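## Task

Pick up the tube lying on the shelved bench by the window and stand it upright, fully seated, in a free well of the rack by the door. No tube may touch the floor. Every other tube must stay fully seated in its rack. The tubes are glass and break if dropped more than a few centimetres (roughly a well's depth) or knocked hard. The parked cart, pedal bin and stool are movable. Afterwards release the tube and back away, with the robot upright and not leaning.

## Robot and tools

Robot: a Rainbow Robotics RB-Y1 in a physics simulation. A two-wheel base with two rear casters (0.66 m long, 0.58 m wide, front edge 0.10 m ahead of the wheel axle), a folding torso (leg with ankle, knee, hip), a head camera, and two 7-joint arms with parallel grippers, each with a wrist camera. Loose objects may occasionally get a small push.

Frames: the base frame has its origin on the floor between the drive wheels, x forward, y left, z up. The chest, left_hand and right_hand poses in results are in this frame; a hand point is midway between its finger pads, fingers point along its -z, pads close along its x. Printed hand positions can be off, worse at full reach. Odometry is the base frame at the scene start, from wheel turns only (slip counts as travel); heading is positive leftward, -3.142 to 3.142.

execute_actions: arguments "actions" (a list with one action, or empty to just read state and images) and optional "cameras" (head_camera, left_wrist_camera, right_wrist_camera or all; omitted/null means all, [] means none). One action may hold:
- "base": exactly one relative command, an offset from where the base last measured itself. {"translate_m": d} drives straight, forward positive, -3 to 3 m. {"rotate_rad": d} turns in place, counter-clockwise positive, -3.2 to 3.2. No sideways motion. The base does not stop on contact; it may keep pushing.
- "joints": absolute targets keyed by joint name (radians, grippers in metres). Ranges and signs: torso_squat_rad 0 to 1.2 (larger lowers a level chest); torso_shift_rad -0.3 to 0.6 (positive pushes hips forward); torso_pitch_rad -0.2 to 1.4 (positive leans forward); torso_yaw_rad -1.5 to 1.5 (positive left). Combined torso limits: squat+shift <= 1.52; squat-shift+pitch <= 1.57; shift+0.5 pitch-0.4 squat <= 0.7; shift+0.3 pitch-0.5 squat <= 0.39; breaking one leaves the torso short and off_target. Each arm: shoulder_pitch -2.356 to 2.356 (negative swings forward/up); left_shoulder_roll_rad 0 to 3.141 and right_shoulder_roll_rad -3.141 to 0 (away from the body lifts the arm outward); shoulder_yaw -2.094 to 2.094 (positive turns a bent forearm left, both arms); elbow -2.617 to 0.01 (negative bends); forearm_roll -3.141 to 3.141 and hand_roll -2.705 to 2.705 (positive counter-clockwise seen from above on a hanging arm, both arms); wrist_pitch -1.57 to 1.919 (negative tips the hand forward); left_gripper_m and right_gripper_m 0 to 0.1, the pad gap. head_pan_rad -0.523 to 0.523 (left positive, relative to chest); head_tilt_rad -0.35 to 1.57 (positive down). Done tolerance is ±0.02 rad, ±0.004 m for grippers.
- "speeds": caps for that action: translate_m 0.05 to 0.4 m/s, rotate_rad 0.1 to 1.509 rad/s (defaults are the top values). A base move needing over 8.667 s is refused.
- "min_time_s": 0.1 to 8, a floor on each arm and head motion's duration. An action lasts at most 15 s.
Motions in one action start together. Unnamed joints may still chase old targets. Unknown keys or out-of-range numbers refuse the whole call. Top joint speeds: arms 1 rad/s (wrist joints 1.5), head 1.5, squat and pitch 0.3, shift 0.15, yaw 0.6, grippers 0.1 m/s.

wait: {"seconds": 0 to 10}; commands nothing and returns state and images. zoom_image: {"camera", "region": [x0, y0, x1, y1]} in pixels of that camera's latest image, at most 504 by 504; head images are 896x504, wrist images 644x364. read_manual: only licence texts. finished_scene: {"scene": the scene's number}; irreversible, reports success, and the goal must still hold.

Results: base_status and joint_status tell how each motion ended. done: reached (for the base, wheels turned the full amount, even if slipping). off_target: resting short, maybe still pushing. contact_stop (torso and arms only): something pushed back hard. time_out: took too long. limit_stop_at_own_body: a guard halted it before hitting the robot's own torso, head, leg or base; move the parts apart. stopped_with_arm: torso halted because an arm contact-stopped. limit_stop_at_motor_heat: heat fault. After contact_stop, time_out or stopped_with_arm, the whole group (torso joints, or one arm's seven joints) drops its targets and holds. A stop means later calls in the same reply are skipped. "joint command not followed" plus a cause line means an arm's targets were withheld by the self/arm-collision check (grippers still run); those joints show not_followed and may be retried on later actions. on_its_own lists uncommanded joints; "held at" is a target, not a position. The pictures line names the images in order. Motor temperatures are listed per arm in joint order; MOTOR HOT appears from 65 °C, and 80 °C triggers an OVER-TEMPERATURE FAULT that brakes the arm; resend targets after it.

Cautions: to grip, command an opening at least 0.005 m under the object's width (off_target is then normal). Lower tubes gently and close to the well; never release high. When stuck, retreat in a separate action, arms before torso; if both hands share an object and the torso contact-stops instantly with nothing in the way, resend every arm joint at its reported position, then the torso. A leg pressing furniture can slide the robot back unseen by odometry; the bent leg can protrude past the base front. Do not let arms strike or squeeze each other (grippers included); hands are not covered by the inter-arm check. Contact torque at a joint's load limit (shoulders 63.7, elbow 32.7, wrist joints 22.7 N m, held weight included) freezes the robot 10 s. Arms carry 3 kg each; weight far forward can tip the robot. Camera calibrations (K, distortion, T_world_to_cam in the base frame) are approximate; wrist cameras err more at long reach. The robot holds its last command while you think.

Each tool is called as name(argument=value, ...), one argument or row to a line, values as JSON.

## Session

execute_actions(
  actions=[
    {"joints":{"head_pan_rad":-0.52,"head_tilt_rad":0.3}},
  ],
  cameras=["head_camera"],
)

execute_actions(
  actions=[
    {"joints":{"head_pan_rad":0.52}},
  ],
  cameras=["head_camera"],
)

Scene clock: 1.00 s.
Motor temperatures (°C, as the motors report them): left_arm=[32 29 31 31 38 36 33] | right_arm=[32 34 32 32 36 38 38]
base_odometry: x=+0.000 y=+0.000 heading=+0.000 (m, m, rad; odometry frame)
base_status: not commanded
joint_positions: torso_squat_rad=+0.350 torso_shift_rad=+0.000 torso_pitch_rad=-0.001 torso_yaw_rad=+0.000 left_shoulder_pitch_rad=+0.030 left_shoulder_roll_rad=+0.012 left_shoulder_yaw_rad=-0.046 left_elbow_rad=-0.173 left_forearm_roll_rad=-0.014 left_wrist_pitch_rad=+0.050 left_hand_roll_rad=+0.009 left_gripper_m=+0.099 right_shoulder_pitch_rad=-0.047 right_shoulder_roll_rad=-0.023 right_shoulder_yaw_rad=+0.026 right_elbow_rad=-0.253 right_forearm_roll_rad=+0.043 right_wrist_pitch_rad=+0.055 right_hand_roll_rad=-0.009 right_gripper_m=+0.100 head_pan_rad=-0.520 head_tilt_rad=+0.300
joint_status: all done
chest: x=-0.2286 y=+0.0001 z=+1.2474 quat_wxyz=(+1.000, +0.000, -0.001, +0.000) (m; base frame)
left_hand: x=-0.1765 y=+0.2260 z=+0.5633 quat_wxyz=(+0.999, +0.005, -0.048, -0.021) (m; base frame)
right_hand: x=-0.0832 y=-0.2334 z=+0.5760 quat_wxyz=(+0.992, -0.013, -0.122, +0.039) (m; base frame)
pictures: head_camera
camera_calibration (this result's frames):
head_camera: T_world_to_cam=[[-0.476485, -0.877625, -0.0523095, -0.0155616], [-0.246648, 0.190546, -0.950188, 1.38686], [0.843876, -0.439849, -0.307257, 0.560801], [0, 0, 0, 1]] pos_world=[-0.138595, -0.0312509, 1.48928]
Images, in order (width x height): head_camera 896x504.

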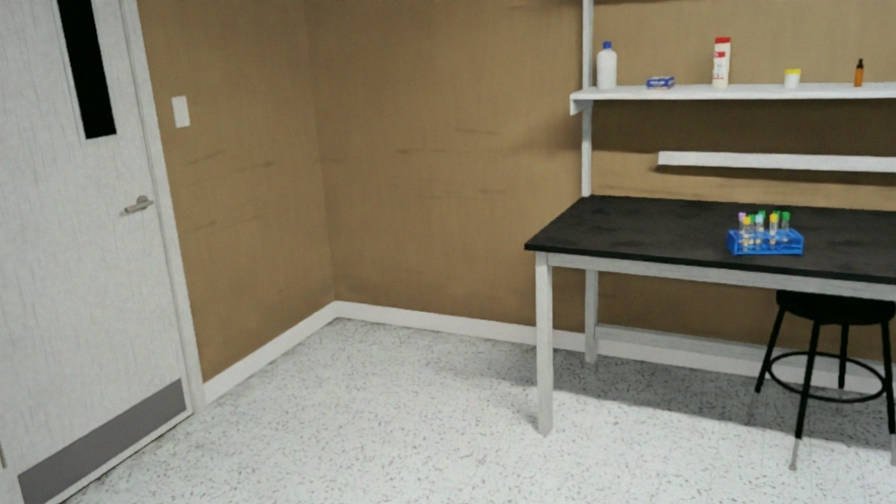

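Scene clock: 2.37 s.
Motor temperatures (°C, as the motors report them): left_arm=[32 29 31 31 38 36 33] | right_arm=[32 34 32 32 36 38 38]
base_odometry: x=+0.000 y=+0.000 heading=+0.000 (m, m, rad; odometry frame)
base_status: not commanded
joint_positions: torso_squat_rad=+0.350 torso_shift_rad=+0.000 torso_pitch_rad=-0.001 torso_yaw_rad=+0.000 left_shoulder_pitch_rad=+0.030 left_shoulder_roll_rad=+0.012 left_shoulder_yaw_rad=-0.046 left_elbow_rad=-0.173 left_forearm_roll_rad=-0.014 left_wrist_pitch_rad=+0.050 left_hand_roll_rad=+0.009 left_gripper_m=+0.099 right_shoulder_pitch_rad=-0.047 right_shoulder_roll_rad=-0.023 right_shoulder_yaw_rad=+0.026 right_elbow_rad=-0.253 right_forearm_roll_rad=+0.043 right_wrist_pitch_rad=+0.055 right_hand_roll_rad=-0.009 right_gripper_m=+0.100 head_pan_rad=+0.520 head_tilt_rad=+0.300
joint_status: all done
chest: x=-0.2286 y=+0.0001 z=+1.2474 quat_wxyz=(+1.000, +0.000, -0.001, +0.000) (m; base frame)
left_hand: x=-0.1765 y=+0.2260 z=+0.5633 quat_wxyz=(+0.999, +0.005, -0.048, -0.021) (m; base frame)
right_hand: x=-0.0832 y=-0.2334 z=+0.5760 quat_wxyz=(+0.992, -0.013, -0.122, +0.039) (m; base frame)
pictures: head_camera
camera_calibration (this result's frames):
head_camera: T_world_to_cam=[[0.515639, -0.855279, -0.0511262, 0.187926], [-0.289112, -0.117511, -0.950055, 1.37796], [0.806555, 0.504667, -0.307865, 0.553737], [0, 0, 0, 1]] pos_world=[-0.145136, 0.043202, 1.48922]
Images, in order (width x height): head_camera 896x504.

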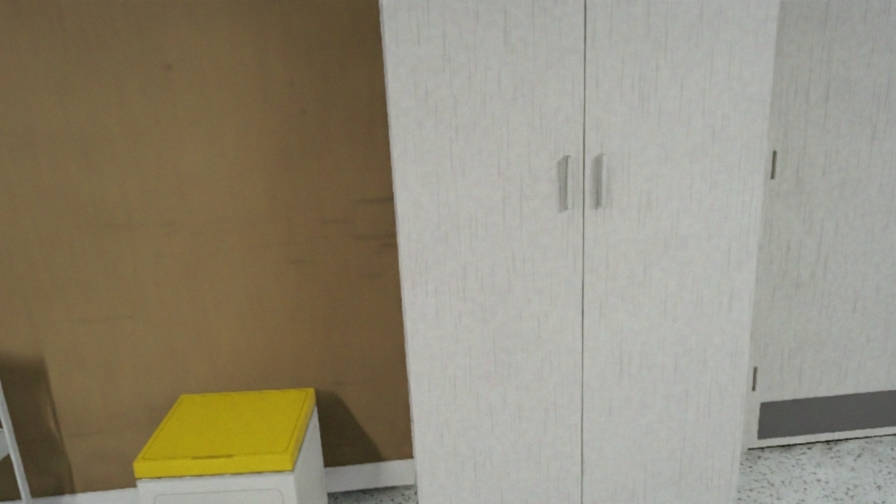

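execute_actions(
  actions=[
    {"base":{"rotate_rad":2.25},"joints":{"head_pan_rad":0}},
  ],
  cameras=["head_camera"],
)

Scene clock: 10.40 s.
Motor temperatures (°C, as the motors report them): left_arm=[32 29 31 31 38 36 33] | right_arm=[32 34 32 32 36 38 38]
base_odometry: x=+0.000 y=+0.000 heading=+2.250 (m, m, rad; odometry frame)
base_status: done
joint_positions: torso_squat_rad=+0.350 torso_shift_rad=+0.000 torso_pitch_rad=-0.001 torso_yaw_rad=+0.000 left_shoulder_pitch_rad=+0.030 left_shoulder_roll_rad=+0.012 left_shoulder_yaw_rad=-0.046 left_elbow_rad=-0.173 left_forearm_roll_rad=-0.014 left_wrist_pitch_rad=+0.050 left_hand_roll_rad=+0.009 left_gripper_m=+0.099 right_shoulder_pitch_rad=-0.047 right_shoulder_roll_rad=-0.023 right_shoulder_yaw_rad=+0.026 right_elbow_rad=-0.253 right_forearm_roll_rad=+0.043 right_wrist_pitch_rad=+0.055 right_hand_roll_rad=-0.009 right_gripper_m=+0.100 head_pan_rad=+0.000 head_tilt_rad=+0.300
joint_status: all done
chest: x=-0.2286 y=+0.0001 z=+1.2474 quat_wxyz=(+1.000, +0.000, -0.001, +0.000) (m; base frame)
left_hand: x=-0.1765 y=+0.2260 z=+0.5633 quat_wxyz=(+0.999, +0.005, -0.048, -0.021) (m; base frame)
right_hand: x=-0.0832 y=-0.2333 z=+0.5760 quat_wxyz=(+0.992, -0.013, -0.122, +0.039) (m; base frame)
pictures: head_camera
camera_calibration (this result's frames):
head_camera: T_world_to_cam=[[0.0225679, -0.998412, -0.0516204, 0.0867084], [-0.308799, 0.0421473, -0.950193, 1.37403], [0.95086, 0.0373842, -0.307357, 0.583025], [0, 0, 0, 1]] pos_world=[-0.132034, 0.00686316, 1.48927]
Images, in order (width x height): head_camera 896x504.

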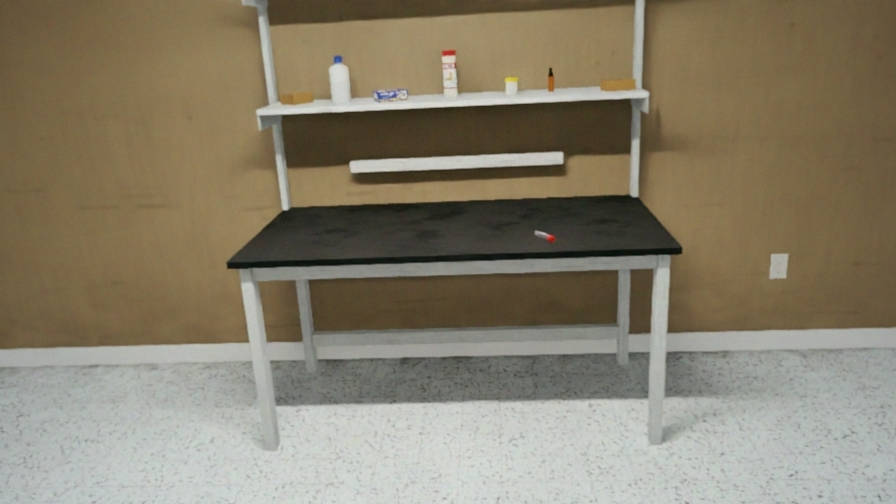

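execute_actions(
  actions=[
    {"base":{"translate_m":1.55},"joints":{"head_tilt_rad":0.7,"head_pan_rad":-0.2,"torso_squat_rad":0.5,"right_shoulder_pitch_rad":-1.0,"right_shoulder_roll_rad":-0.349,"right_shoulder_yaw_rad":0,"right_elbow_rad":-0.571,"right_forearm_roll_rad":-0.677,"right_wrist_pitch_rad":1.059,"right_hand_roll_rad":-0.963,"right_gripper_m":0.06}},
  ],
  cameras=["head_camera","right_wrist_camera"],
)

Scene clock: 25.80 s.
Motor temperatures (°C, as the motors report them): left_arm=[32 29 31 31 38 36 33] | right_arm=[32 34 32 32 36 38 38]
base_odometry: x=-0.974 y=+1.206 heading=+2.251 (m, m, rad; odometry frame)
base_status: done
joint_positions: torso_squat_rad=+0.500 torso_shift_rad=+0.000 torso_pitch_rad=-0.001 torso_yaw_rad=+0.000 left_shoulder_pitch_rad=+0.030 left_shoulder_roll_rad=+0.012 left_shoulder_yaw_rad=-0.046 left_elbow_rad=-0.173 left_forearm_roll_rad=-0.014 left_wrist_pitch_rad=+0.050 left_hand_roll_rad=+0.009 left_gripper_m=+0.099 right_shoulder_pitch_rad=-1.000 right_shoulder_roll_rad=-0.349 right_shoulder_yaw_rad=+0.000 right_elbow_rad=-0.571 right_forearm_roll_rad=-0.677 right_wrist_pitch_rad=+1.059 right_hand_roll_rad=-0.963 right_gripper_m=+0.060 head_pan_rad=-0.200 head_tilt_rad=+0.700
joint_status: all done
chest: x=-0.2285 y=+0.0001 z=+1.2042 quat_wxyz=(+1.000, +0.000, -0.001, +0.000) (m; base frame)
left_hand: x=-0.1765 y=+0.2260 z=+0.5201 quat_wxyz=(+0.999, +0.005, -0.048, -0.021) (m; base frame)
right_hand: x=+0.3898 y=-0.2078 z=+0.9502 quat_wxyz=(+0.827, +0.256, -0.149, -0.478) (m; base frame)
pictures: head_camera, right_wrist_camera
camera_calibration (this result's frames):
head_camera: T_world_to_cam=[[-0.197901, -0.978595, -0.0564527, 0.0456881], [-0.63301, 0.171561, -0.754894, 0.991745], [0.74842, -0.113659, -0.653413, 1.01377], [0, 0, 0, 1]] pos_world=[-0.121902, -0.0102106, 1.41365]
right_wrist_camera: T_world_to_cam=[[-0.500997, 0.865361, -0.0123173, 0.387834], [0.244263, 0.15504, 0.957235, -0.939429], [0.830263, 0.476563, -0.289051, 0.139318], [0, 0, 0, 1]] pos_world=[0.308101, -0.256361, 0.9443]
Images, in order (width x height): head_camera 896x504, right_wrist_camera 644x364.

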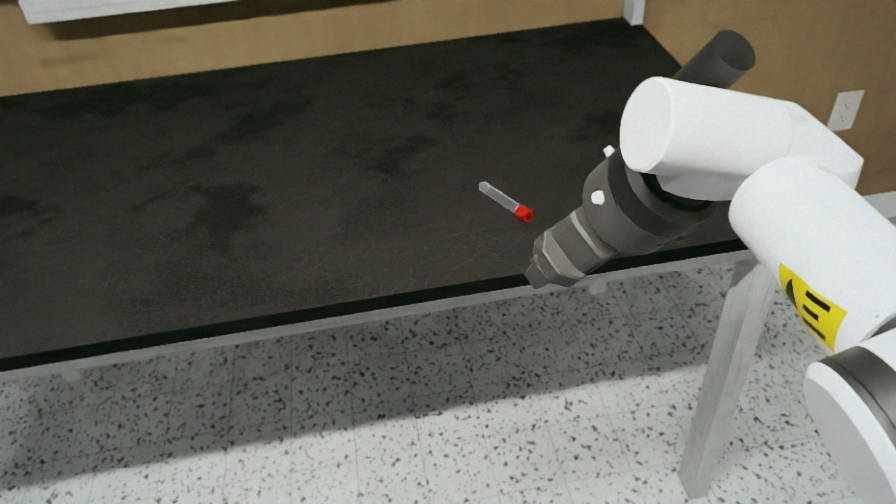

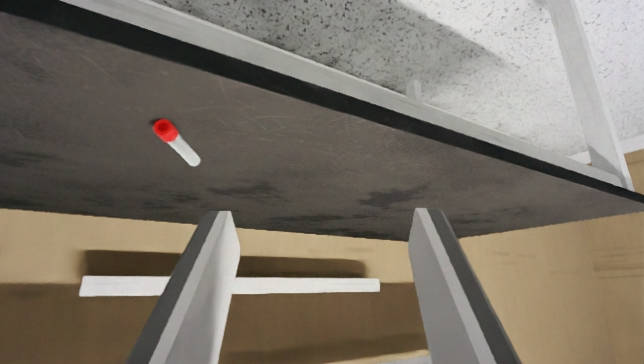

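execute_actions(
  actions=[
    {"base":{"translate_m":0.3},"joints":{"head_tilt_rad":0.8,"torso_yaw_rad":-0.06,"torso_squat_rad":0.73,"right_hand_roll_rad":-0.92}},
  ],
  cameras=["head_camera","right_wrist_camera"],
)

Scene clock: 36.93 s.
Motor temperatures (°C, as the motors report them): left_arm=[32 29 31 31 38 36 33] | right_arm=[33 34 32 32 36 38 38]
base_odometry: x=-1.163 y=+1.439 heading=+2.251 (m, m, rad; odometry frame)
base_status: done
joint_positions: torso_squat_rad=+0.730 torso_shift_rad=+0.000 torso_pitch_rad=-0.001 torso_yaw_rad=-0.060 left_shoulder_pitch_rad=+0.030 left_shoulder_roll_rad=+0.012 left_shoulder_yaw_rad=-0.046 left_elbow_rad=-0.173 left_forearm_roll_rad=-0.014 left_wrist_pitch_rad=+0.050 left_hand_roll_rad=+0.009 left_gripper_m=+0.099 right_shoulder_pitch_rad=-1.000 right_shoulder_roll_rad=-0.349 right_shoulder_yaw_rad=+0.000 right_elbow_rad=-0.571 right_forearm_roll_rad=-0.677 right_wrist_pitch_rad=+1.059 right_hand_roll_rad=-0.920 right_gripper_m=+0.060 head_pan_rad=-0.200 head_tilt_rad=+0.800
joint_status: all done
chest: x=-0.2285 y=+0.0001 z=+1.1116 quat_wxyz=(+1.000, +0.000, -0.001, -0.030) (m; base frame)
left_hand: x=-0.1629 y=+0.2225 z=+0.4275 quat_wxyz=(+0.998, +0.003, -0.048, -0.051) (m; base frame)
right_hand: x=+0.3762 y=-0.2445 z=+0.8574 quat_wxyz=(+0.823, +0.248, -0.162, -0.485) (m; base frame)
pictures: head_camera, right_wrist_camera
camera_calibration (this result's frames):
head_camera: T_world_to_cam=[[-0.261742, -0.963495, -0.056282, 0.0257591], [-0.691203, 0.227833, -0.685806, 0.819394], [0.673594, -0.140602, -0.725604, 1.03228], [0, 0, 0, 1]] pos_world=[-0.122225, -0.0167255, 1.31242]
right_wrist_camera: T_world_to_cam=[[-0.479175, 0.876966, -0.0363477, 0.426877], [0.237589, 0.169461, 0.95647, -0.834878], [0.844951, 0.449681, -0.289559, 0.129661], [0, 0, 0, 1]] pos_world=[0.293349, -0.291183, 0.851596]
Images, in order (width x height): head_camera 896x504, right_wrist_camera 644x364.

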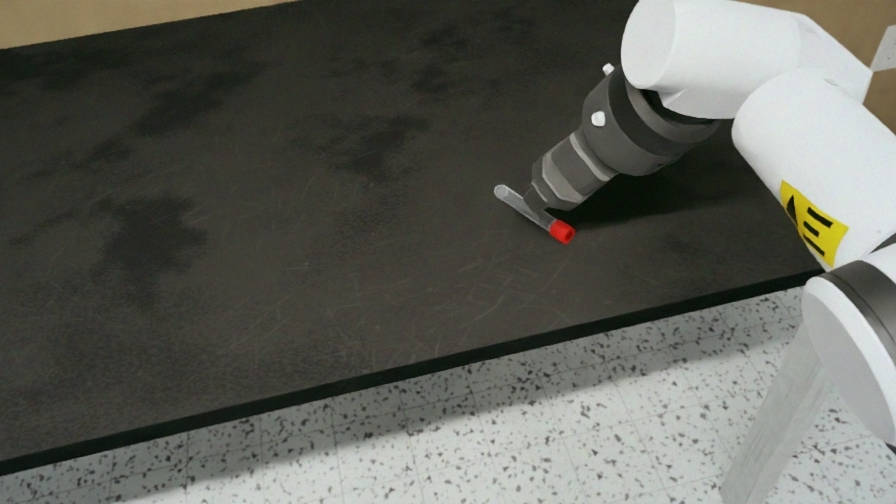

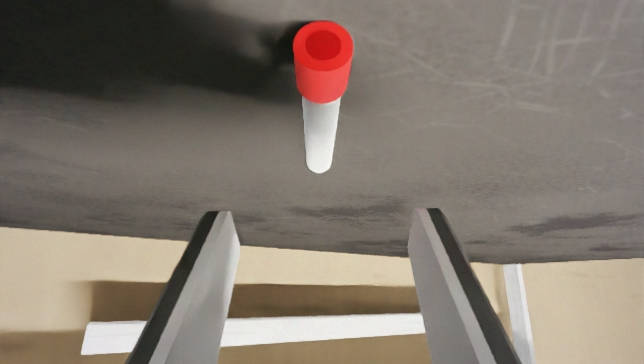

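execute_actions(
  actions=[
    {"base":{"translate_m":0.008},"joints":{"torso_yaw_rad":-0.052,"torso_squat_rad":0.812,"right_gripper_m":0.04}},
  ],
  cameras=["right_wrist_camera"],
)

Scene clock: 41.80 s.
Motor temperatures (°C, as the motors report them): left_arm=[32 29 31 31 38 36 33] | right_arm=[33 34 32 32 36 38 38]
base_odometry: x=-1.168 y=+1.445 heading=+2.252 (m, m, rad; odometry frame)
base_status: done
joint_positions: torso_squat_rad=+0.812 torso_shift_rad=+0.000 torso_pitch_rad=-0.001 torso_yaw_rad=-0.052 left_shoulder_pitch_rad=+0.030 left_shoulder_roll_rad=+0.012 left_shoulder_yaw_rad=-0.046 left_elbow_rad=-0.173 left_forearm_roll_rad=-0.014 left_wrist_pitch_rad=+0.050 left_hand_roll_rad=+0.009 left_gripper_m=+0.099 right_shoulder_pitch_rad=-1.000 right_shoulder_roll_rad=-0.349 right_shoulder_yaw_rad=+0.000 right_elbow_rad=-0.571 right_forearm_roll_rad=-0.677 right_wrist_pitch_rad=+1.059 right_hand_roll_rad=-0.920 right_gripper_m=+0.040 head_pan_rad=-0.200 head_tilt_rad=+0.800
joint_status: all done
chest: x=-0.2286 y=+0.0001 z=+1.0716 quat_wxyz=(+1.000, +0.000, -0.001, -0.026) (m; base frame)
left_hand: x=-0.1646 y=+0.2230 z=+0.3875 quat_wxyz=(+0.998, +0.003, -0.048, -0.047) (m; base frame)
right_hand: x=+0.3780 y=-0.2397 z=+0.8175 quat_wxyz=(+0.825, +0.248, -0.161, -0.482) (m; base frame)
pictures: right_wrist_camera
camera_calibration (this result's frames):
right_wrist_camera: T_world_to_cam=[[-0.486021, 0.873187, -0.036445, 0.423904], [0.23606, 0.171316, 0.956518, -0.797008], [0.841463, 0.456284, -0.289388, 0.117197], [0, 0, 0, 1]] pos_world=[0.295551, -0.287083, 0.811717]
Images, in order (width x height): right_wrist_camera 644x364.

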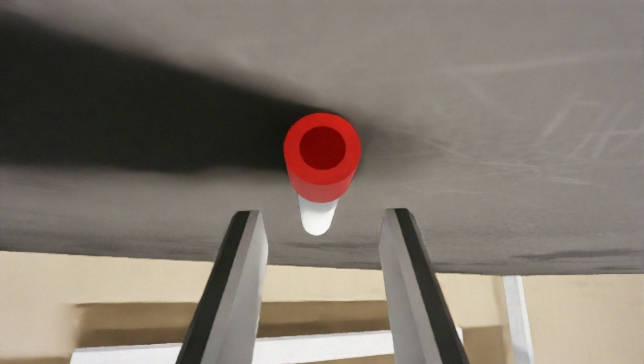

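Need ~16 mm more.

execute_actions(
  actions=[
    {"joints":{"torso_squat_rad":0.843,"right_hand_roll_rad":-0.96}},
  ],
  cameras=["right_wrist_camera"],
)

execute_actions(
  actions=[
    {"joints":{"right_gripper_m":0.006}},
  ],
  cameras=[],
)

execute_actions(
  actions=[
    {"joints":{"torso_squat_rad":0.81}},
  ],
  cameras=["right_wrist_camera"],
)

Scene clock: 49.57 s.
Motor temperatures (°C, as the motors report them): left_arm=[32 29 31 31 38 36 33] | right_arm=[33 34 32 32 36 38 38]
base_odometry: x=-1.168 y=+1.445 heading=+2.252 (m, m, rad; odometry frame)
base_status: not commanded
joint_positions: torso_squat_rad=+0.843 torso_shift_rad=+0.000 torso_pitch_rad=-0.001 torso_yaw_rad=-0.052 left_shoulder_pitch_rad=+0.030 left_shoulder_roll_rad=+0.012 left_shoulder_yaw_rad=-0.046 left_elbow_rad=-0.173 left_forearm_roll_rad=-0.014 left_wrist_pitch_rad=+0.050 left_hand_roll_rad=+0.009 left_gripper_m=+0.099 right_shoulder_pitch_rad=-1.000 right_shoulder_roll_rad=-0.349 right_shoulder_yaw_rad=+0.000 right_elbow_rad=-0.571 right_forearm_roll_rad=-0.677 right_wrist_pitch_rad=+1.059 right_hand_roll_rad=-0.960 right_gripper_m=+0.040 head_pan_rad=-0.200 head_tilt_rad=+0.800
joint_status: all done
chest: x=-0.2286 y=+0.0001 z=+1.0556 quat_wxyz=(+1.000, +0.000, -0.001, -0.026) (m; base frame)
left_hand: x=-0.1646 y=+0.2230 z=+0.3715 quat_wxyz=(+0.998, +0.003, -0.048, -0.047) (m; base frame)
right_hand: x=+0.3780 y=-0.2397 z=+0.8015 quat_wxyz=(+0.815, +0.251, -0.156, -0.498) (m; base frame)
pictures: right_wrist_camera
camera_calibration (this result's frames):
right_wrist_camera: T_world_to_cam=[[-0.457275, 0.889217, -0.0138826, 0.398213], [0.251019, 0.144029, 0.957207, -0.79444], [0.853164, 0.434221, -0.289072, 0.102605], [0, 0, 0, 1]] pos_world=[0.293973, -0.284229, 0.795632]
Images, in order (width x height): right_wrist_camera 644x364.

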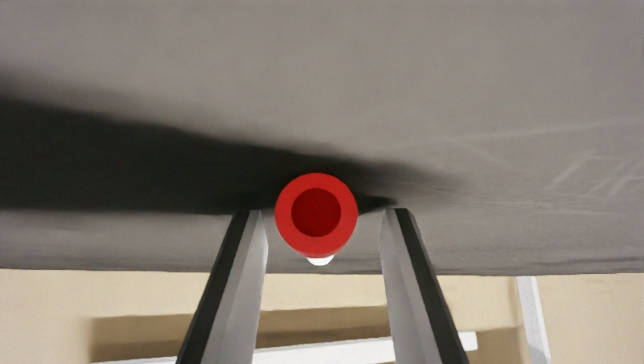

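Scene clock: 50.40 s.
Motor temperatures (°C, as the motors report them): left_arm=[32 29 31 31 38 36 33] | right_arm=[33 34 32 32 36 38 38]
base_odometry: x=-1.168 y=+1.445 heading=+2.252 (m, m, rad; odometry frame)
base_status: not commanded
joint_positions: torso_squat_rad=+0.843 torso_shift_rad=+0.000 torso_pitch_rad=-0.001 torso_yaw_rad=-0.052 left_shoulder_pitch_rad=+0.030 left_shoulder_roll_rad=+0.012 left_shoulder_yaw_rad=-0.046 left_elbow_rad=-0.173 left_forearm_roll_rad=-0.014 left_wrist_pitch_rad=+0.050 left_hand_roll_rad=+0.009 left_gripper_m=+0.099 right_shoulder_pitch_rad=-1.000 right_shoulder_roll_rad=-0.349 right_shoulder_yaw_rad=+0.000 right_elbow_rad=-0.571 right_forearm_roll_rad=-0.677 right_wrist_pitch_rad=+1.059 right_hand_roll_rad=-0.960 right_gripper_m=+0.015 head_pan_rad=-0.200 head_tilt_rad=+0.800
joint_status: right_gripper_m off_target (ended at +0.015, target +0.006)
chest: x=-0.2286 y=+0.0001 z=+1.0556 quat_wxyz=(+1.000, +0.000, -0.001, -0.026) (m; base frame)
left_hand: x=-0.1646 y=+0.2230 z=+0.3715 quat_wxyz=(+0.998, +0.003, -0.048, -0.047) (m; base frame)
right_hand: x=+0.3780 y=-0.2397 z=+0.8015 quat_wxyz=(+0.815, +0.251, -0.156, -0.498) (m; base frame)
pictures: none
No camera images: the call's "cameras" was empty. Leave "cameras" out to get every camera's image.

Scene clock: 51.17 s.
Motor temperatures (°C, as the motors report them): left_arm=[32 29 31 31 38 36 33] | right_arm=[33 34 32 32 36 38 38]
base_odometry: x=-1.168 y=+1.445 heading=+2.252 (m, m, rad; odometry frame)
base_status: not commanded
joint_positions: torso_squat_rad=+0.810 torso_shift_rad=+0.000 torso_pitch_rad=-0.001 torso_yaw_rad=-0.052 left_shoulder_pitch_rad=+0.030 left_shoulder_roll_rad=+0.012 left_shoulder_yaw_rad=-0.046 left_elbow_rad=-0.173 left_forearm_roll_rad=-0.014 left_wrist_pitch_rad=+0.050 left_hand_roll_rad=+0.009 left_gripper_m=+0.099 right_shoulder_pitch_rad=-1.000 right_shoulder_roll_rad=-0.349 right_shoulder_yaw_rad=+0.000 right_elbow_rad=-0.571 right_forearm_roll_rad=-0.677 right_wrist_pitch_rad=+1.059 right_hand_roll_rad=-0.960 right_gripper_m=+0.015 head_pan_rad=-0.200 head_tilt_rad=+0.800
joint_status: all done
chest: x=-0.2284 y=+0.0001 z=+1.0726 quat_wxyz=(+1.000, +0.000, -0.001, -0.026) (m; base frame)
left_hand: x=-0.1647 y=+0.2230 z=+0.3885 quat_wxyz=(+0.998, +0.003, -0.048, -0.047) (m; base frame)
right_hand: x=+0.3781 y=-0.2398 z=+0.8183 quat_wxyz=(+0.815, +0.251, -0.156, -0.498) (m; base frame)
pictures: right_wrist_camera
camera_calibration (this result's frames):
right_wrist_camera: T_world_to_cam=[[-0.457281, 0.889216, -0.0137569, 0.398391], [0.251309, 0.144044, 0.957129, -0.810576], [0.853076, 0.434219, -0.289336, 0.107636], [0, 0, 0, 1]] pos_world=[0.29406, -0.284235, 0.812449]
Images, in order (width x height): right_wrist_camera 644x364.

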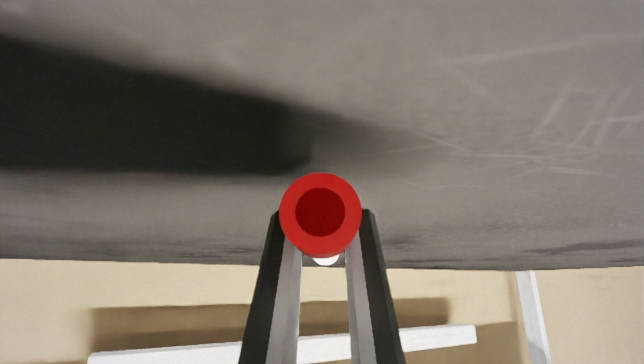

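execute_actions(
  actions=[
    {"joints":{"torso_squat_rad":0.45,"head_tilt_rad":0.55,"torso_yaw_rad":0},"base":{"translate_m":-0.8}},
  ],
  cameras=[],
)

execute_actions(
  actions=[
    {"joints":{"right_forearm_roll_rad":-0.349,"right_wrist_pitch_rad":0.6,"right_hand_roll_rad":1.571},"base":{"rotate_rad":-3.14},"min_time_s":4},
  ],
  cameras=[],
)

execute_actions(
  actions=[
    {"base":{"translate_m":2.3}},
  ],
  cameras=["head_camera","right_wrist_camera"],
)

Scene clock: 62.97 s.
Motor temperatures (°C, as the motors report them): left_arm=[32 29 31 31 38 36 33] | right_arm=[33 34 32 32 36 38 38]
base_odometry: x=-0.664 y=+0.824 heading=+2.253 (m, m, rad; odometry frame)
base_status: done
joint_positions: torso_squat_rad=+0.450 torso_shift_rad=+0.000 torso_pitch_rad=-0.001 torso_yaw_rad=+0.000 left_shoulder_pitch_rad=+0.030 left_shoulder_roll_rad=+0.012 left_shoulder_yaw_rad=-0.046 left_elbow_rad=-0.173 left_forearm_roll_rad=-0.014 left_wrist_pitch_rad=+0.050 left_hand_roll_rad=+0.009 left_gripper_m=+0.099 right_shoulder_pitch_rad=-1.000 right_shoulder_roll_rad=-0.349 right_shoulder_yaw_rad=+0.000 right_elbow_rad=-0.571 right_forearm_roll_rad=-0.677 right_wrist_pitch_rad=+1.059 right_hand_roll_rad=-0.960 right_gripper_m=+0.015 head_pan_rad=-0.200 head_tilt_rad=+0.550
joint_status: all done
chest: x=-0.2286 y=+0.0001 z=+1.2202 quat_wxyz=(+1.000, +0.000, -0.001, +0.000) (m; base frame)
left_hand: x=-0.1765 y=+0.2259 z=+0.5361 quat_wxyz=(+0.999, +0.005, -0.048, -0.021) (m; base frame)
right_hand: x=+0.3896 y=-0.2079 z=+0.9661 quat_wxyz=(+0.828, +0.255, -0.149, -0.477) (m; base frame)
pictures: none
No camera images: the call's "cameras" was empty. Leave "cameras" out to get every camera's image.

Scene clock: 68.30 s.
Motor temperatures (°C, as the motors report them): left_arm=[32 29 31 31 38 36 33] | right_arm=[34 35 32 32 36 38 38]
base_odometry: x=-0.664 y=+0.824 heading=-0.887 (m, m, rad; odometry frame)
base_status: done
joint_positions: torso_squat_rad=+0.450 torso_shift_rad=+0.000 torso_pitch_rad=-0.001 torso_yaw_rad=+0.000 left_shoulder_pitch_rad=+0.030 left_shoulder_roll_rad=+0.012 left_shoulder_yaw_rad=-0.046 left_elbow_rad=-0.173 left_forearm_roll_rad=-0.014 left_wrist_pitch_rad=+0.050 left_hand_roll_rad=+0.009 left_gripper_m=+0.099 right_shoulder_pitch_rad=-1.000 right_shoulder_roll_rad=-0.349 right_shoulder_yaw_rad=+0.000 right_elbow_rad=-0.571 right_forearm_roll_rad=-0.349 right_wrist_pitch_rad=+0.600 right_hand_roll_rad=+1.571 right_gripper_m=+0.015 head_pan_rad=-0.200 head_tilt_rad=+0.550
joint_status: all done
chest: x=-0.2287 y=+0.0001 z=+1.2202 quat_wxyz=(+1.000, +0.000, -0.001, +0.000) (m; base frame)
left_hand: x=-0.1765 y=+0.2259 z=+0.5361 quat_wxyz=(+0.999, +0.005, -0.048, -0.021) (m; base frame)
right_hand: x=+0.4669 y=-0.2726 z=+1.0264 quat_wxyz=(+0.625, -0.331, -0.330, +0.625) (m; base frame)
pictures: none
No camera images: the call's "cameras" was empty. Leave "cameras" out to get every camera's image.

Scene clock: 75.57 s.
Motor temperatures (°C, as the motors report them): left_arm=[32 29 31 31 38 36 33] | right_arm=[34 35 32 32 36 38 38]
base_odometry: x=+0.789 y=-0.960 heading=-0.888 (m, m, rad; odometry frame)
base_status: done
joint_positions: torso_squat_rad=+0.450 torso_shift_rad=+0.000 torso_pitch_rad=-0.001 torso_yaw_rad=+0.000 left_shoulder_pitch_rad=+0.030 left_shoulder_roll_rad=+0.012 left_shoulder_yaw_rad=-0.046 left_elbow_rad=-0.173 left_forearm_roll_rad=-0.014 left_wrist_pitch_rad=+0.050 left_hand_roll_rad=+0.009 left_gripper_m=+0.099 right_shoulder_pitch_rad=-1.000 right_shoulder_roll_rad=-0.349 right_shoulder_yaw_rad=+0.000 right_elbow_rad=-0.571 right_forearm_roll_rad=-0.349 right_wrist_pitch_rad=+0.600 right_hand_roll_rad=+1.571 right_gripper_m=+0.015 head_pan_rad=-0.200 head_tilt_rad=+0.550
joint_status: not commanded
chest: x=-0.2285 y=+0.0001 z=+1.2202 quat_wxyz=(+1.000, +0.000, -0.001, +0.000) (m; base frame)
left_hand: x=-0.1764 y=+0.2259 z=+0.5361 quat_wxyz=(+0.999, +0.005, -0.048, -0.021) (m; base frame)
right_hand: x=+0.4670 y=-0.2726 z=+1.0262 quat_wxyz=(+0.625, -0.330, -0.330, +0.625) (m; base frame)
pictures: head_camera, right_wrist_camera
camera_calibration (this result's frames):
head_camera: T_world_to_cam=[[-0.189738, -0.980247, -0.0558074, 0.0473146], [-0.515241, 0.147793, -0.844206, 1.15504], [0.835779, -0.131424, -0.533106, 0.871412], [0, 0, 0, 1]] pos_world=[-0.124205, -0.00980278, 1.44229]
right_wrist_camera: T_world_to_cam=[[0.0106429, -0.999935, 0.00404143, -0.280681], [-0.956745, -0.0113581, -0.290705, 0.775127], [0.290732, -0.000772683, -0.956804, 0.935231], [0, 0, 0, 1]] pos_world=[0.472685, -0.271137, 1.1213]
Images, in order (width x height): head_camera 896x504, right_wrist_camera 644x364.

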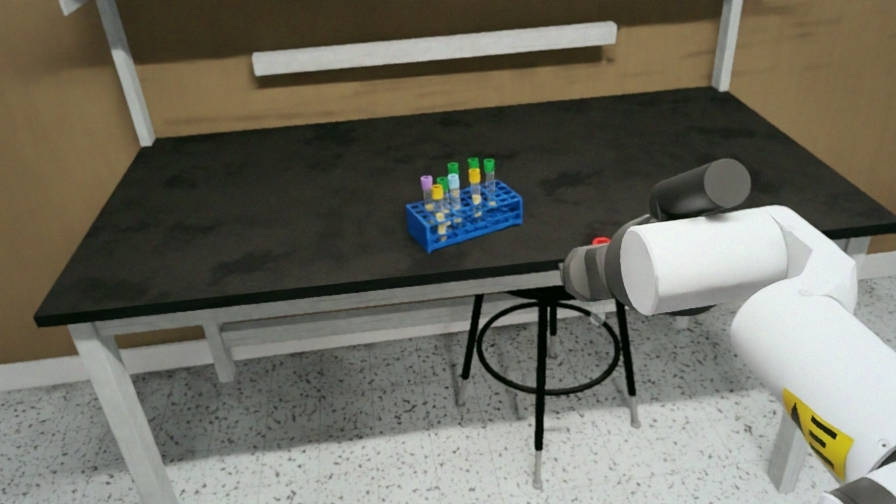

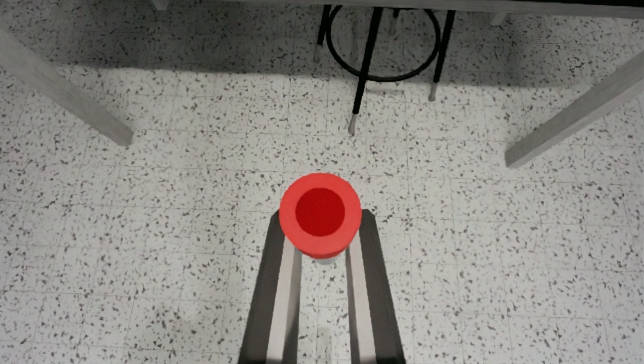

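execute_actions(
  actions=[
    {"base":{"translate_m":0.52},"joints":{"right_wrist_pitch_rad":0.66,"torso_yaw_rad":-0.04,"torso_squat_rad":0.55,"head_tilt_rad":0.75}},
  ],
  cameras=["head_camera","right_wrist_camera"],
)

Scene clock: 84.17 s.
Motor temperatures (°C, as the motors report them): left_arm=[32 29 31 31 38 36 33] | right_arm=[34 35 32 33 36 38 38]
base_odometry: x=+1.117 y=-1.363 heading=-0.888 (m, m, rad; odometry frame)
base_status: done
joint_positions: torso_squat_rad=+0.550 torso_shift_rad=+0.000 torso_pitch_rad=-0.001 torso_yaw_rad=-0.040 left_shoulder_pitch_rad=+0.030 left_shoulder_roll_rad=+0.012 left_shoulder_yaw_rad=-0.046 left_elbow_rad=-0.173 left_forearm_roll_rad=-0.014 left_wrist_pitch_rad=+0.050 left_hand_roll_rad=+0.009 left_gripper_m=+0.099 right_shoulder_pitch_rad=-1.000 right_shoulder_roll_rad=-0.349 right_shoulder_yaw_rad=+0.000 right_elbow_rad=-0.571 right_forearm_roll_rad=-0.349 right_wrist_pitch_rad=+0.660 right_hand_roll_rad=+1.571 right_gripper_m=+0.015 head_pan_rad=-0.200 head_tilt_rad=+0.750
joint_status: all done
chest: x=-0.2285 y=+0.0001 z=+1.1867 quat_wxyz=(+1.000, +0.000, -0.001, -0.020) (m; base frame)
left_hand: x=-0.1674 y=+0.2237 z=+0.5026 quat_wxyz=(+0.998, +0.004, -0.048, -0.041) (m; base frame)
right_hand: x=+0.4474 y=-0.2998 z=+0.9815 quat_wxyz=(+0.647, -0.318, -0.305, +0.622) (m; base frame)
pictures: head_camera, right_wrist_camera
camera_calibration (this result's frames):
head_camera: T_world_to_cam=[[-0.239685, -0.969205, -0.0565023, 0.0352227], [-0.661441, 0.205623, -0.721259, 0.926137], [0.710666, -0.135502, -0.690357, 1.04565], [0, 0, 0, 1]] pos_world=[-0.122079, -0.014609, 1.39185]
right_wrist_camera: T_world_to_cam=[[-0.0290789, -0.999571, 0.00336679, -0.288946], [-0.972101, 0.0274951, -0.232945, 0.704941], [0.232752, -0.0100466, -0.972484, 0.936675], [0, 0, 0, 1]] pos_world=[0.458858, -0.298794, 1.07609]
Images, in order (width x height): head_camera 896x504, right_wrist_camera 644x364.

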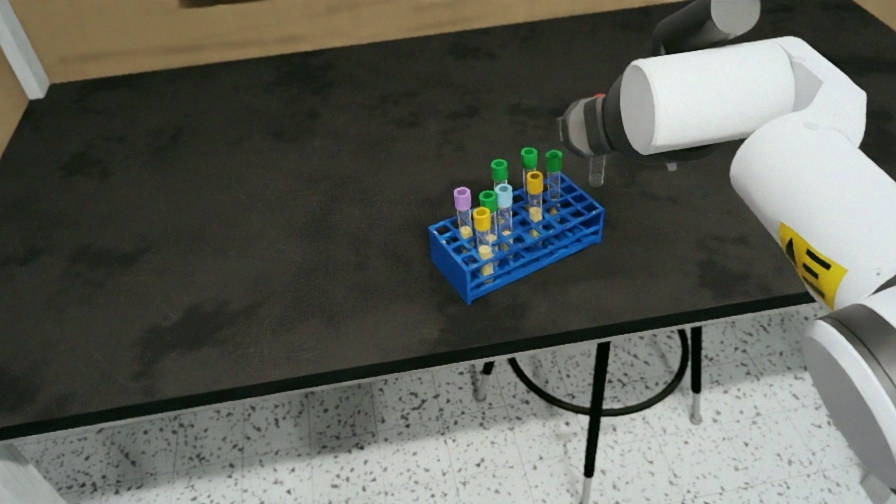

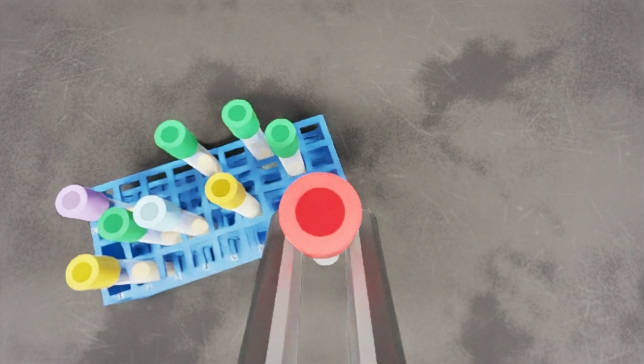

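execute_actions(
  actions=[
    {"base":{"translate_m":0.018},"joints":{"right_wrist_pitch_rad":0.64,"right_hand_roll_rad":1.63,"torso_yaw_rad":-0.03,"torso_squat_rad":0.6}},
  ],
  cameras=["head_camera","right_wrist_camera"],
)

zoom_image(
  camera="right_wrist_camera",
  region=[100,90,436,364],
)

zoom_image(
  camera="head_camera",
  region=[480,110,680,280],
)

Scene clock: 92.77 s.
Motor temperatures (°C, as the motors report them): left_arm=[32 29 31 31 38 36 33] | right_arm=[34 35 32 33 36 38 38]
base_odometry: x=+1.128 y=-1.377 heading=-0.889 (m, m, rad; odometry frame)
base_status: done
joint_positions: torso_squat_rad=+0.600 torso_shift_rad=+0.000 torso_pitch_rad=-0.001 torso_yaw_rad=-0.030 left_shoulder_pitch_rad=+0.030 left_shoulder_roll_rad=+0.012 left_shoulder_yaw_rad=-0.046 left_elbow_rad=-0.173 left_forearm_roll_rad=-0.014 left_wrist_pitch_rad=+0.050 left_hand_roll_rad=+0.009 left_gripper_m=+0.099 right_shoulder_pitch_rad=-1.000 right_shoulder_roll_rad=-0.349 right_shoulder_yaw_rad=+0.000 right_elbow_rad=-0.571 right_forearm_roll_rad=-0.349 right_wrist_pitch_rad=+0.640 right_hand_roll_rad=+1.630 right_gripper_m=+0.015 head_pan_rad=-0.200 head_tilt_rad=+0.750
joint_status: all done
chest: x=-0.2286 y=+0.0001 z=+1.1677 quat_wxyz=(+1.000, +0.000, -0.001, -0.015) (m; base frame)
left_hand: x=-0.1696 y=+0.2243 z=+0.4836 quat_wxyz=(+0.998, +0.004, -0.048, -0.036) (m; base frame)
right_hand: x=+0.4531 y=-0.2932 z=+0.9663 quat_wxyz=(+0.622, -0.332, -0.303, +0.641) (m; base frame)
pictures: head_camera, right_wrist_camera
camera_calibration (this result's frames):
head_camera: T_world_to_cam=[[-0.230112, -0.971521, -0.0565254, 0.0363493], [-0.663332, 0.199085, -0.721357, 0.912051], [0.712067, -0.128498, -0.690253, 1.03276], [0, 0, 0, 1]] pos_world=[-0.122038, -0.0135543, 1.37284]
right_wrist_camera: T_world_to_cam=[[0.0159384, -0.998576, 0.0509047, -0.34816], [-0.967632, -0.0282287, -0.250783, 0.70559], [0.251863, -0.0452599, -0.966704, 0.896031], [0, 0, 0, 1]] pos_world=[0.462624, -0.287192, 1.06087]
Images, in order (width x height): head_camera 896x504, right_wrist_camera 644x364.

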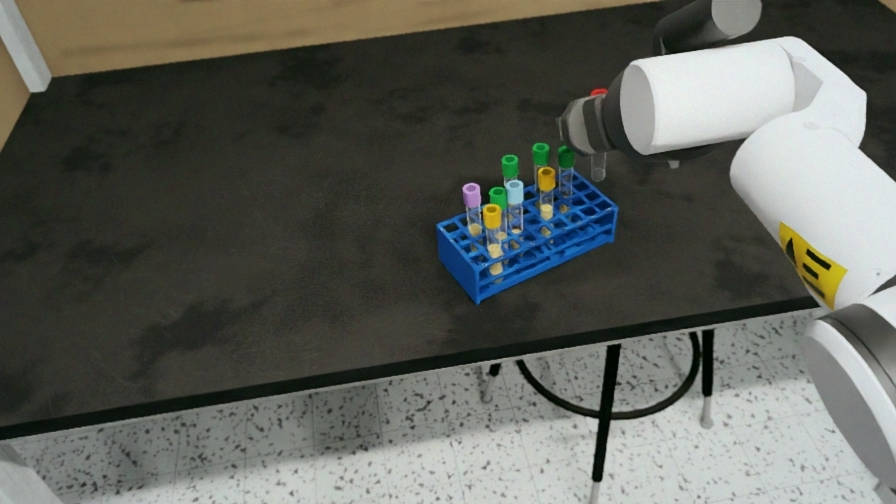

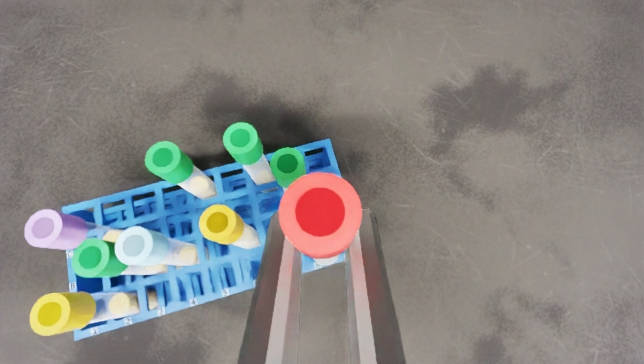

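Region (100, 90, 436, 364) of right_wrist_camera's 644x364 image, scaled by 1.500, with more detail than that image has; it fills the top 411 rows of this view, and the rest is white.

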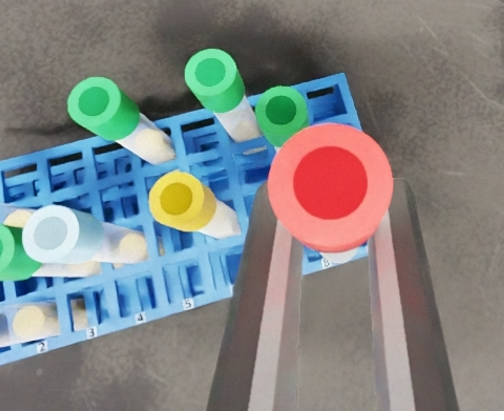

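Region (480, 110, 680, 280) of head_camera's 896x504 image, scaled by 2.520, with more detail than that image has; it fills the top 428 rows of this view, and the rest is white.

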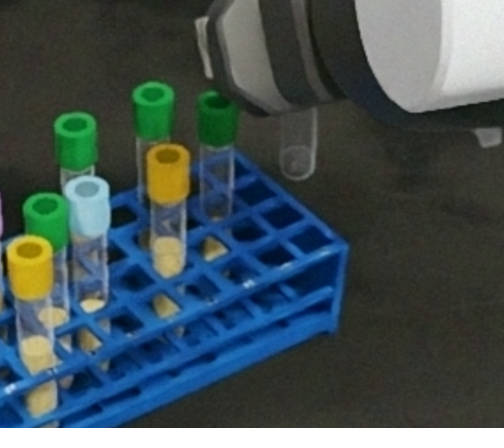

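execute_actions(
  actions=[
    {"base":{"translate_m":0.019},"joints":{"torso_yaw_rad":-0.049,"torso_squat_rad":0.64}},
  ],
  cameras=["head_camera","right_wrist_camera"],
)

zoom_image(
  camera="right_wrist_camera",
  region=[100,90,436,364],
)

zoom_image(
  camera="head_camera",
  region=[480,110,680,280],
)

Scene clock: 100.43 s.
Motor temperatures (°C, as the motors report them): left_arm=[32 29 31 31 38 36 33] | right_arm=[34 35 32 33 36 38 38]
base_odometry: x=+1.140 y=-1.392 heading=-0.889 (m, m, rad; odometry frame)
base_status: done
joint_positions: torso_squat_rad=+0.640 torso_shift_rad=+0.000 torso_pitch_rad=-0.001 torso_yaw_rad=-0.049 left_shoulder_pitch_rad=+0.030 left_shoulder_roll_rad=+0.012 left_shoulder_yaw_rad=-0.046 left_elbow_rad=-0.173 left_forearm_roll_rad=-0.014 left_wrist_pitch_rad=+0.050 left_hand_roll_rad=+0.009 left_gripper_m=+0.099 right_shoulder_pitch_rad=-1.000 right_shoulder_roll_rad=-0.349 right_shoulder_yaw_rad=+0.000 right_elbow_rad=-0.571 right_forearm_roll_rad=-0.349 right_wrist_pitch_rad=+0.640 right_hand_roll_rad=+1.630 right_gripper_m=+0.015 head_pan_rad=-0.200 head_tilt_rad=+0.750
joint_status: all done
chest: x=-0.2285 y=+0.0001 z=+1.1514 quat_wxyz=(+1.000, +0.000, -0.001, -0.024) (m; base frame)
left_hand: x=-0.1654 y=+0.2232 z=+0.4673 quat_wxyz=(+0.998, +0.003, -0.048, -0.045) (m; base frame)
right_hand: x=+0.4475 y=-0.3060 z=+0.9499 quat_wxyz=(+0.628, -0.335, -0.300, +0.635) (m; base frame)
pictures: head_camera, right_wrist_camera
camera_calibration (this result's frames):
head_camera: T_world_to_cam=[[-0.248381, -0.967012, -0.0565281, 0.0312757], [-0.659523, 0.211566, -0.721297, 0.901164], [0.709462, -0.141875, -0.690315, 1.02096], [0, 0, 0, 1]] pos_world=[-0.122228, -0.0155623, 1.35656]
right_wrist_camera: T_world_to_cam=[[-0.00288928, -0.998701, 0.0508797, -0.351603], [-0.96802, -0.00997035, -0.250675, 0.701364], [0.250857, -0.0499768, -0.966733, 0.880089], [0, 0, 0, 1]] pos_world=[0.457142, -0.300169, 1.04452]
Images, in order (width x height): head_camera 896x504, right_wrist_camera 644x364.

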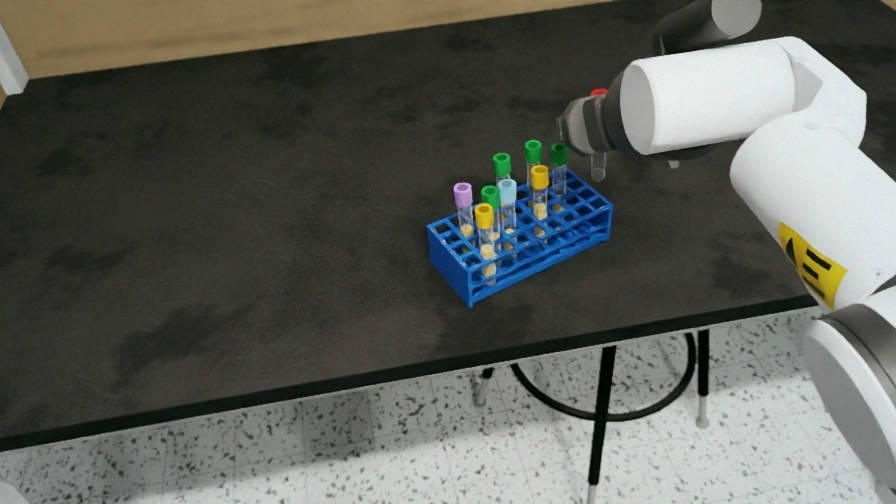

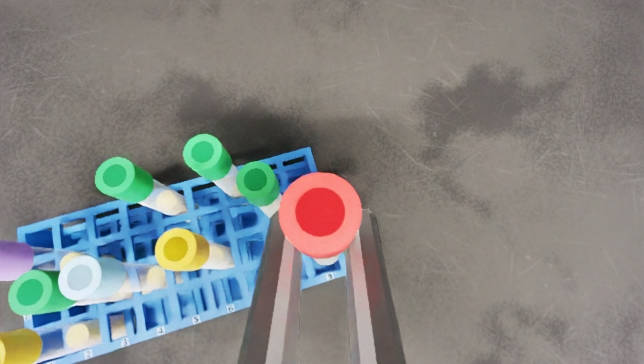

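Region (100, 90, 436, 364) of right_wrist_camera's 644x364 image, scaled by 1.500, with more detail than that image has; it fills the top 411 rows of this view, and the rest is white.

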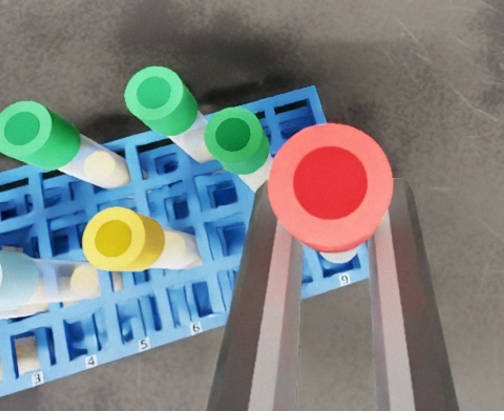

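Region (480, 110, 680, 280) of head_camera's 896x504 image, scaled by 2.520, with more detail than that image has; it fills the top 428 rows of this view, and the rest is white.

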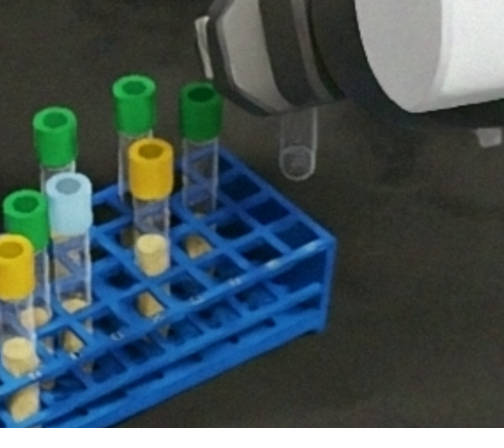

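Aligned; gap ~3.5 cm. Lower 2.5 cm.

execute_actions(
  actions=[
    {"joints":{"torso_squat_rad":0.697}},
  ],
  cameras=["head_camera","right_wrist_camera"],
)

zoom_image(
  camera="right_wrist_camera",
  region=[100,90,436,364],
)

zoom_image(
  camera="head_camera",
  region=[530,120,650,230],
)

Scene clock: 107.57 s.
Motor temperatures (°C, as the motors report them): left_arm=[32 29 31 31 38 36 33] | right_arm=[34 35 32 33 36 38 38]
base_odometry: x=+1.140 y=-1.392 heading=-0.889 (m, m, rad; odometry frame)
base_status: not commanded
joint_positions: torso_squat_rad=+0.697 torso_shift_rad=+0.000 torso_pitch_rad=-0.001 torso_yaw_rad=-0.049 left_shoulder_pitch_rad=+0.030 left_shoulder_roll_rad=+0.012 left_shoulder_yaw_rad=-0.046 left_elbow_rad=-0.173 left_forearm_roll_rad=-0.014 left_wrist_pitch_rad=+0.050 left_hand_roll_rad=+0.009 left_gripper_m=+0.099 right_shoulder_pitch_rad=-1.000 right_shoulder_roll_rad=-0.349 right_shoulder_yaw_rad=+0.000 right_elbow_rad=-0.571 right_forearm_roll_rad=-0.349 right_wrist_pitch_rad=+0.640 right_hand_roll_rad=+1.630 right_gripper_m=+0.015 head_pan_rad=-0.200 head_tilt_rad=+0.750
joint_status: all done
chest: x=-0.2286 y=+0.0001 z=+1.1267 quat_wxyz=(+1.000, +0.000, -0.001, -0.024) (m; base frame)
left_hand: x=-0.1654 y=+0.2232 z=+0.4426 quat_wxyz=(+0.998, +0.003, -0.048, -0.045) (m; base frame)
right_hand: x=+0.4474 y=-0.3060 z=+0.9253 quat_wxyz=(+0.628, -0.335, -0.300, +0.635) (m; base frame)
pictures: head_camera, right_wrist_camera
camera_calibration (this result's frames):
head_camera: T_world_to_cam=[[-0.248373, -0.967012, -0.0565635, 0.0299007], [-0.659421, 0.211566, -0.72139, 0.883394], [0.709559, -0.141875, -0.690215, 1.00386], [0, 0, 0, 1]] pos_world=[-0.122344, -0.0155593, 1.33184]
right_wrist_camera: T_world_to_cam=[[-0.00289969, -0.998701, 0.0508791, -0.350344], [-0.967986, -0.00996681, -0.250805, 0.695233], [0.250986, -0.0499776, -0.9667, 0.856192], [0, 0, 0, 1]] pos_world=[0.457068, -0.300169, 1.01987]
Images, in order (width x height): head_camera 896x504, right_wrist_camera 644x364.

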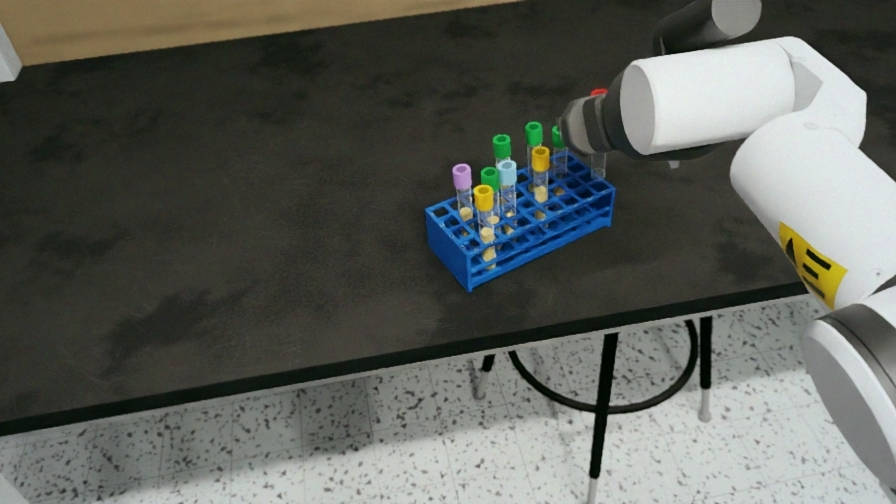

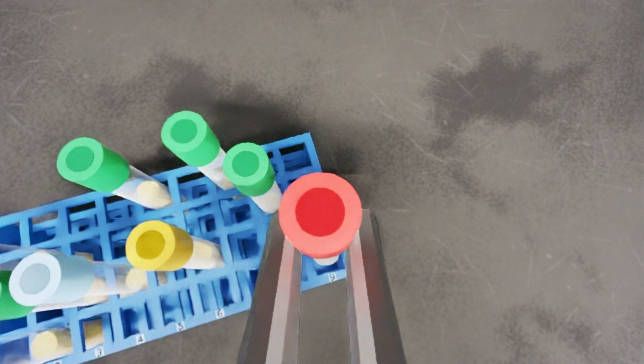

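Region (100, 90, 436, 364) of right_wrist_camera's 644x364 image, scaled by 1.500, with more detail than that image has; it fills the top 411 rows of this view, and the rest is white.

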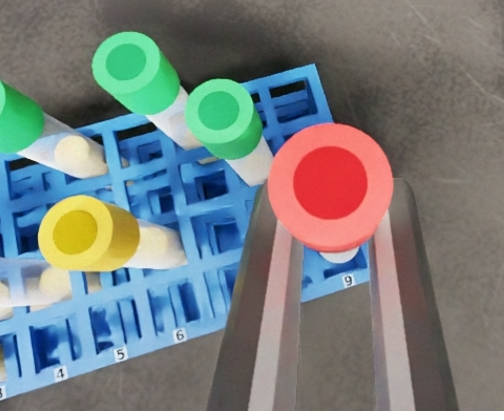

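Region (530, 120, 650, 230) of head_camera's 896x504 image, scaled by 4.200, with more detail than that image has; it fills the top 462 rows of this view, and the rest is white.

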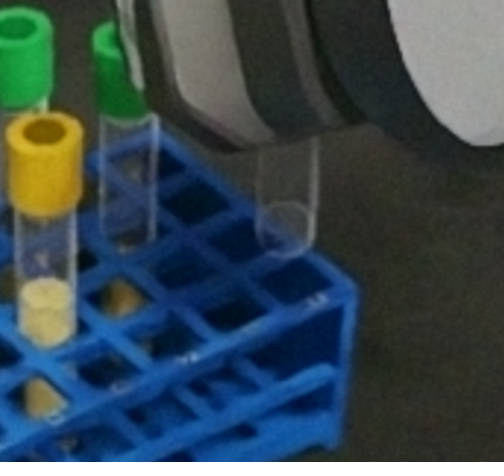

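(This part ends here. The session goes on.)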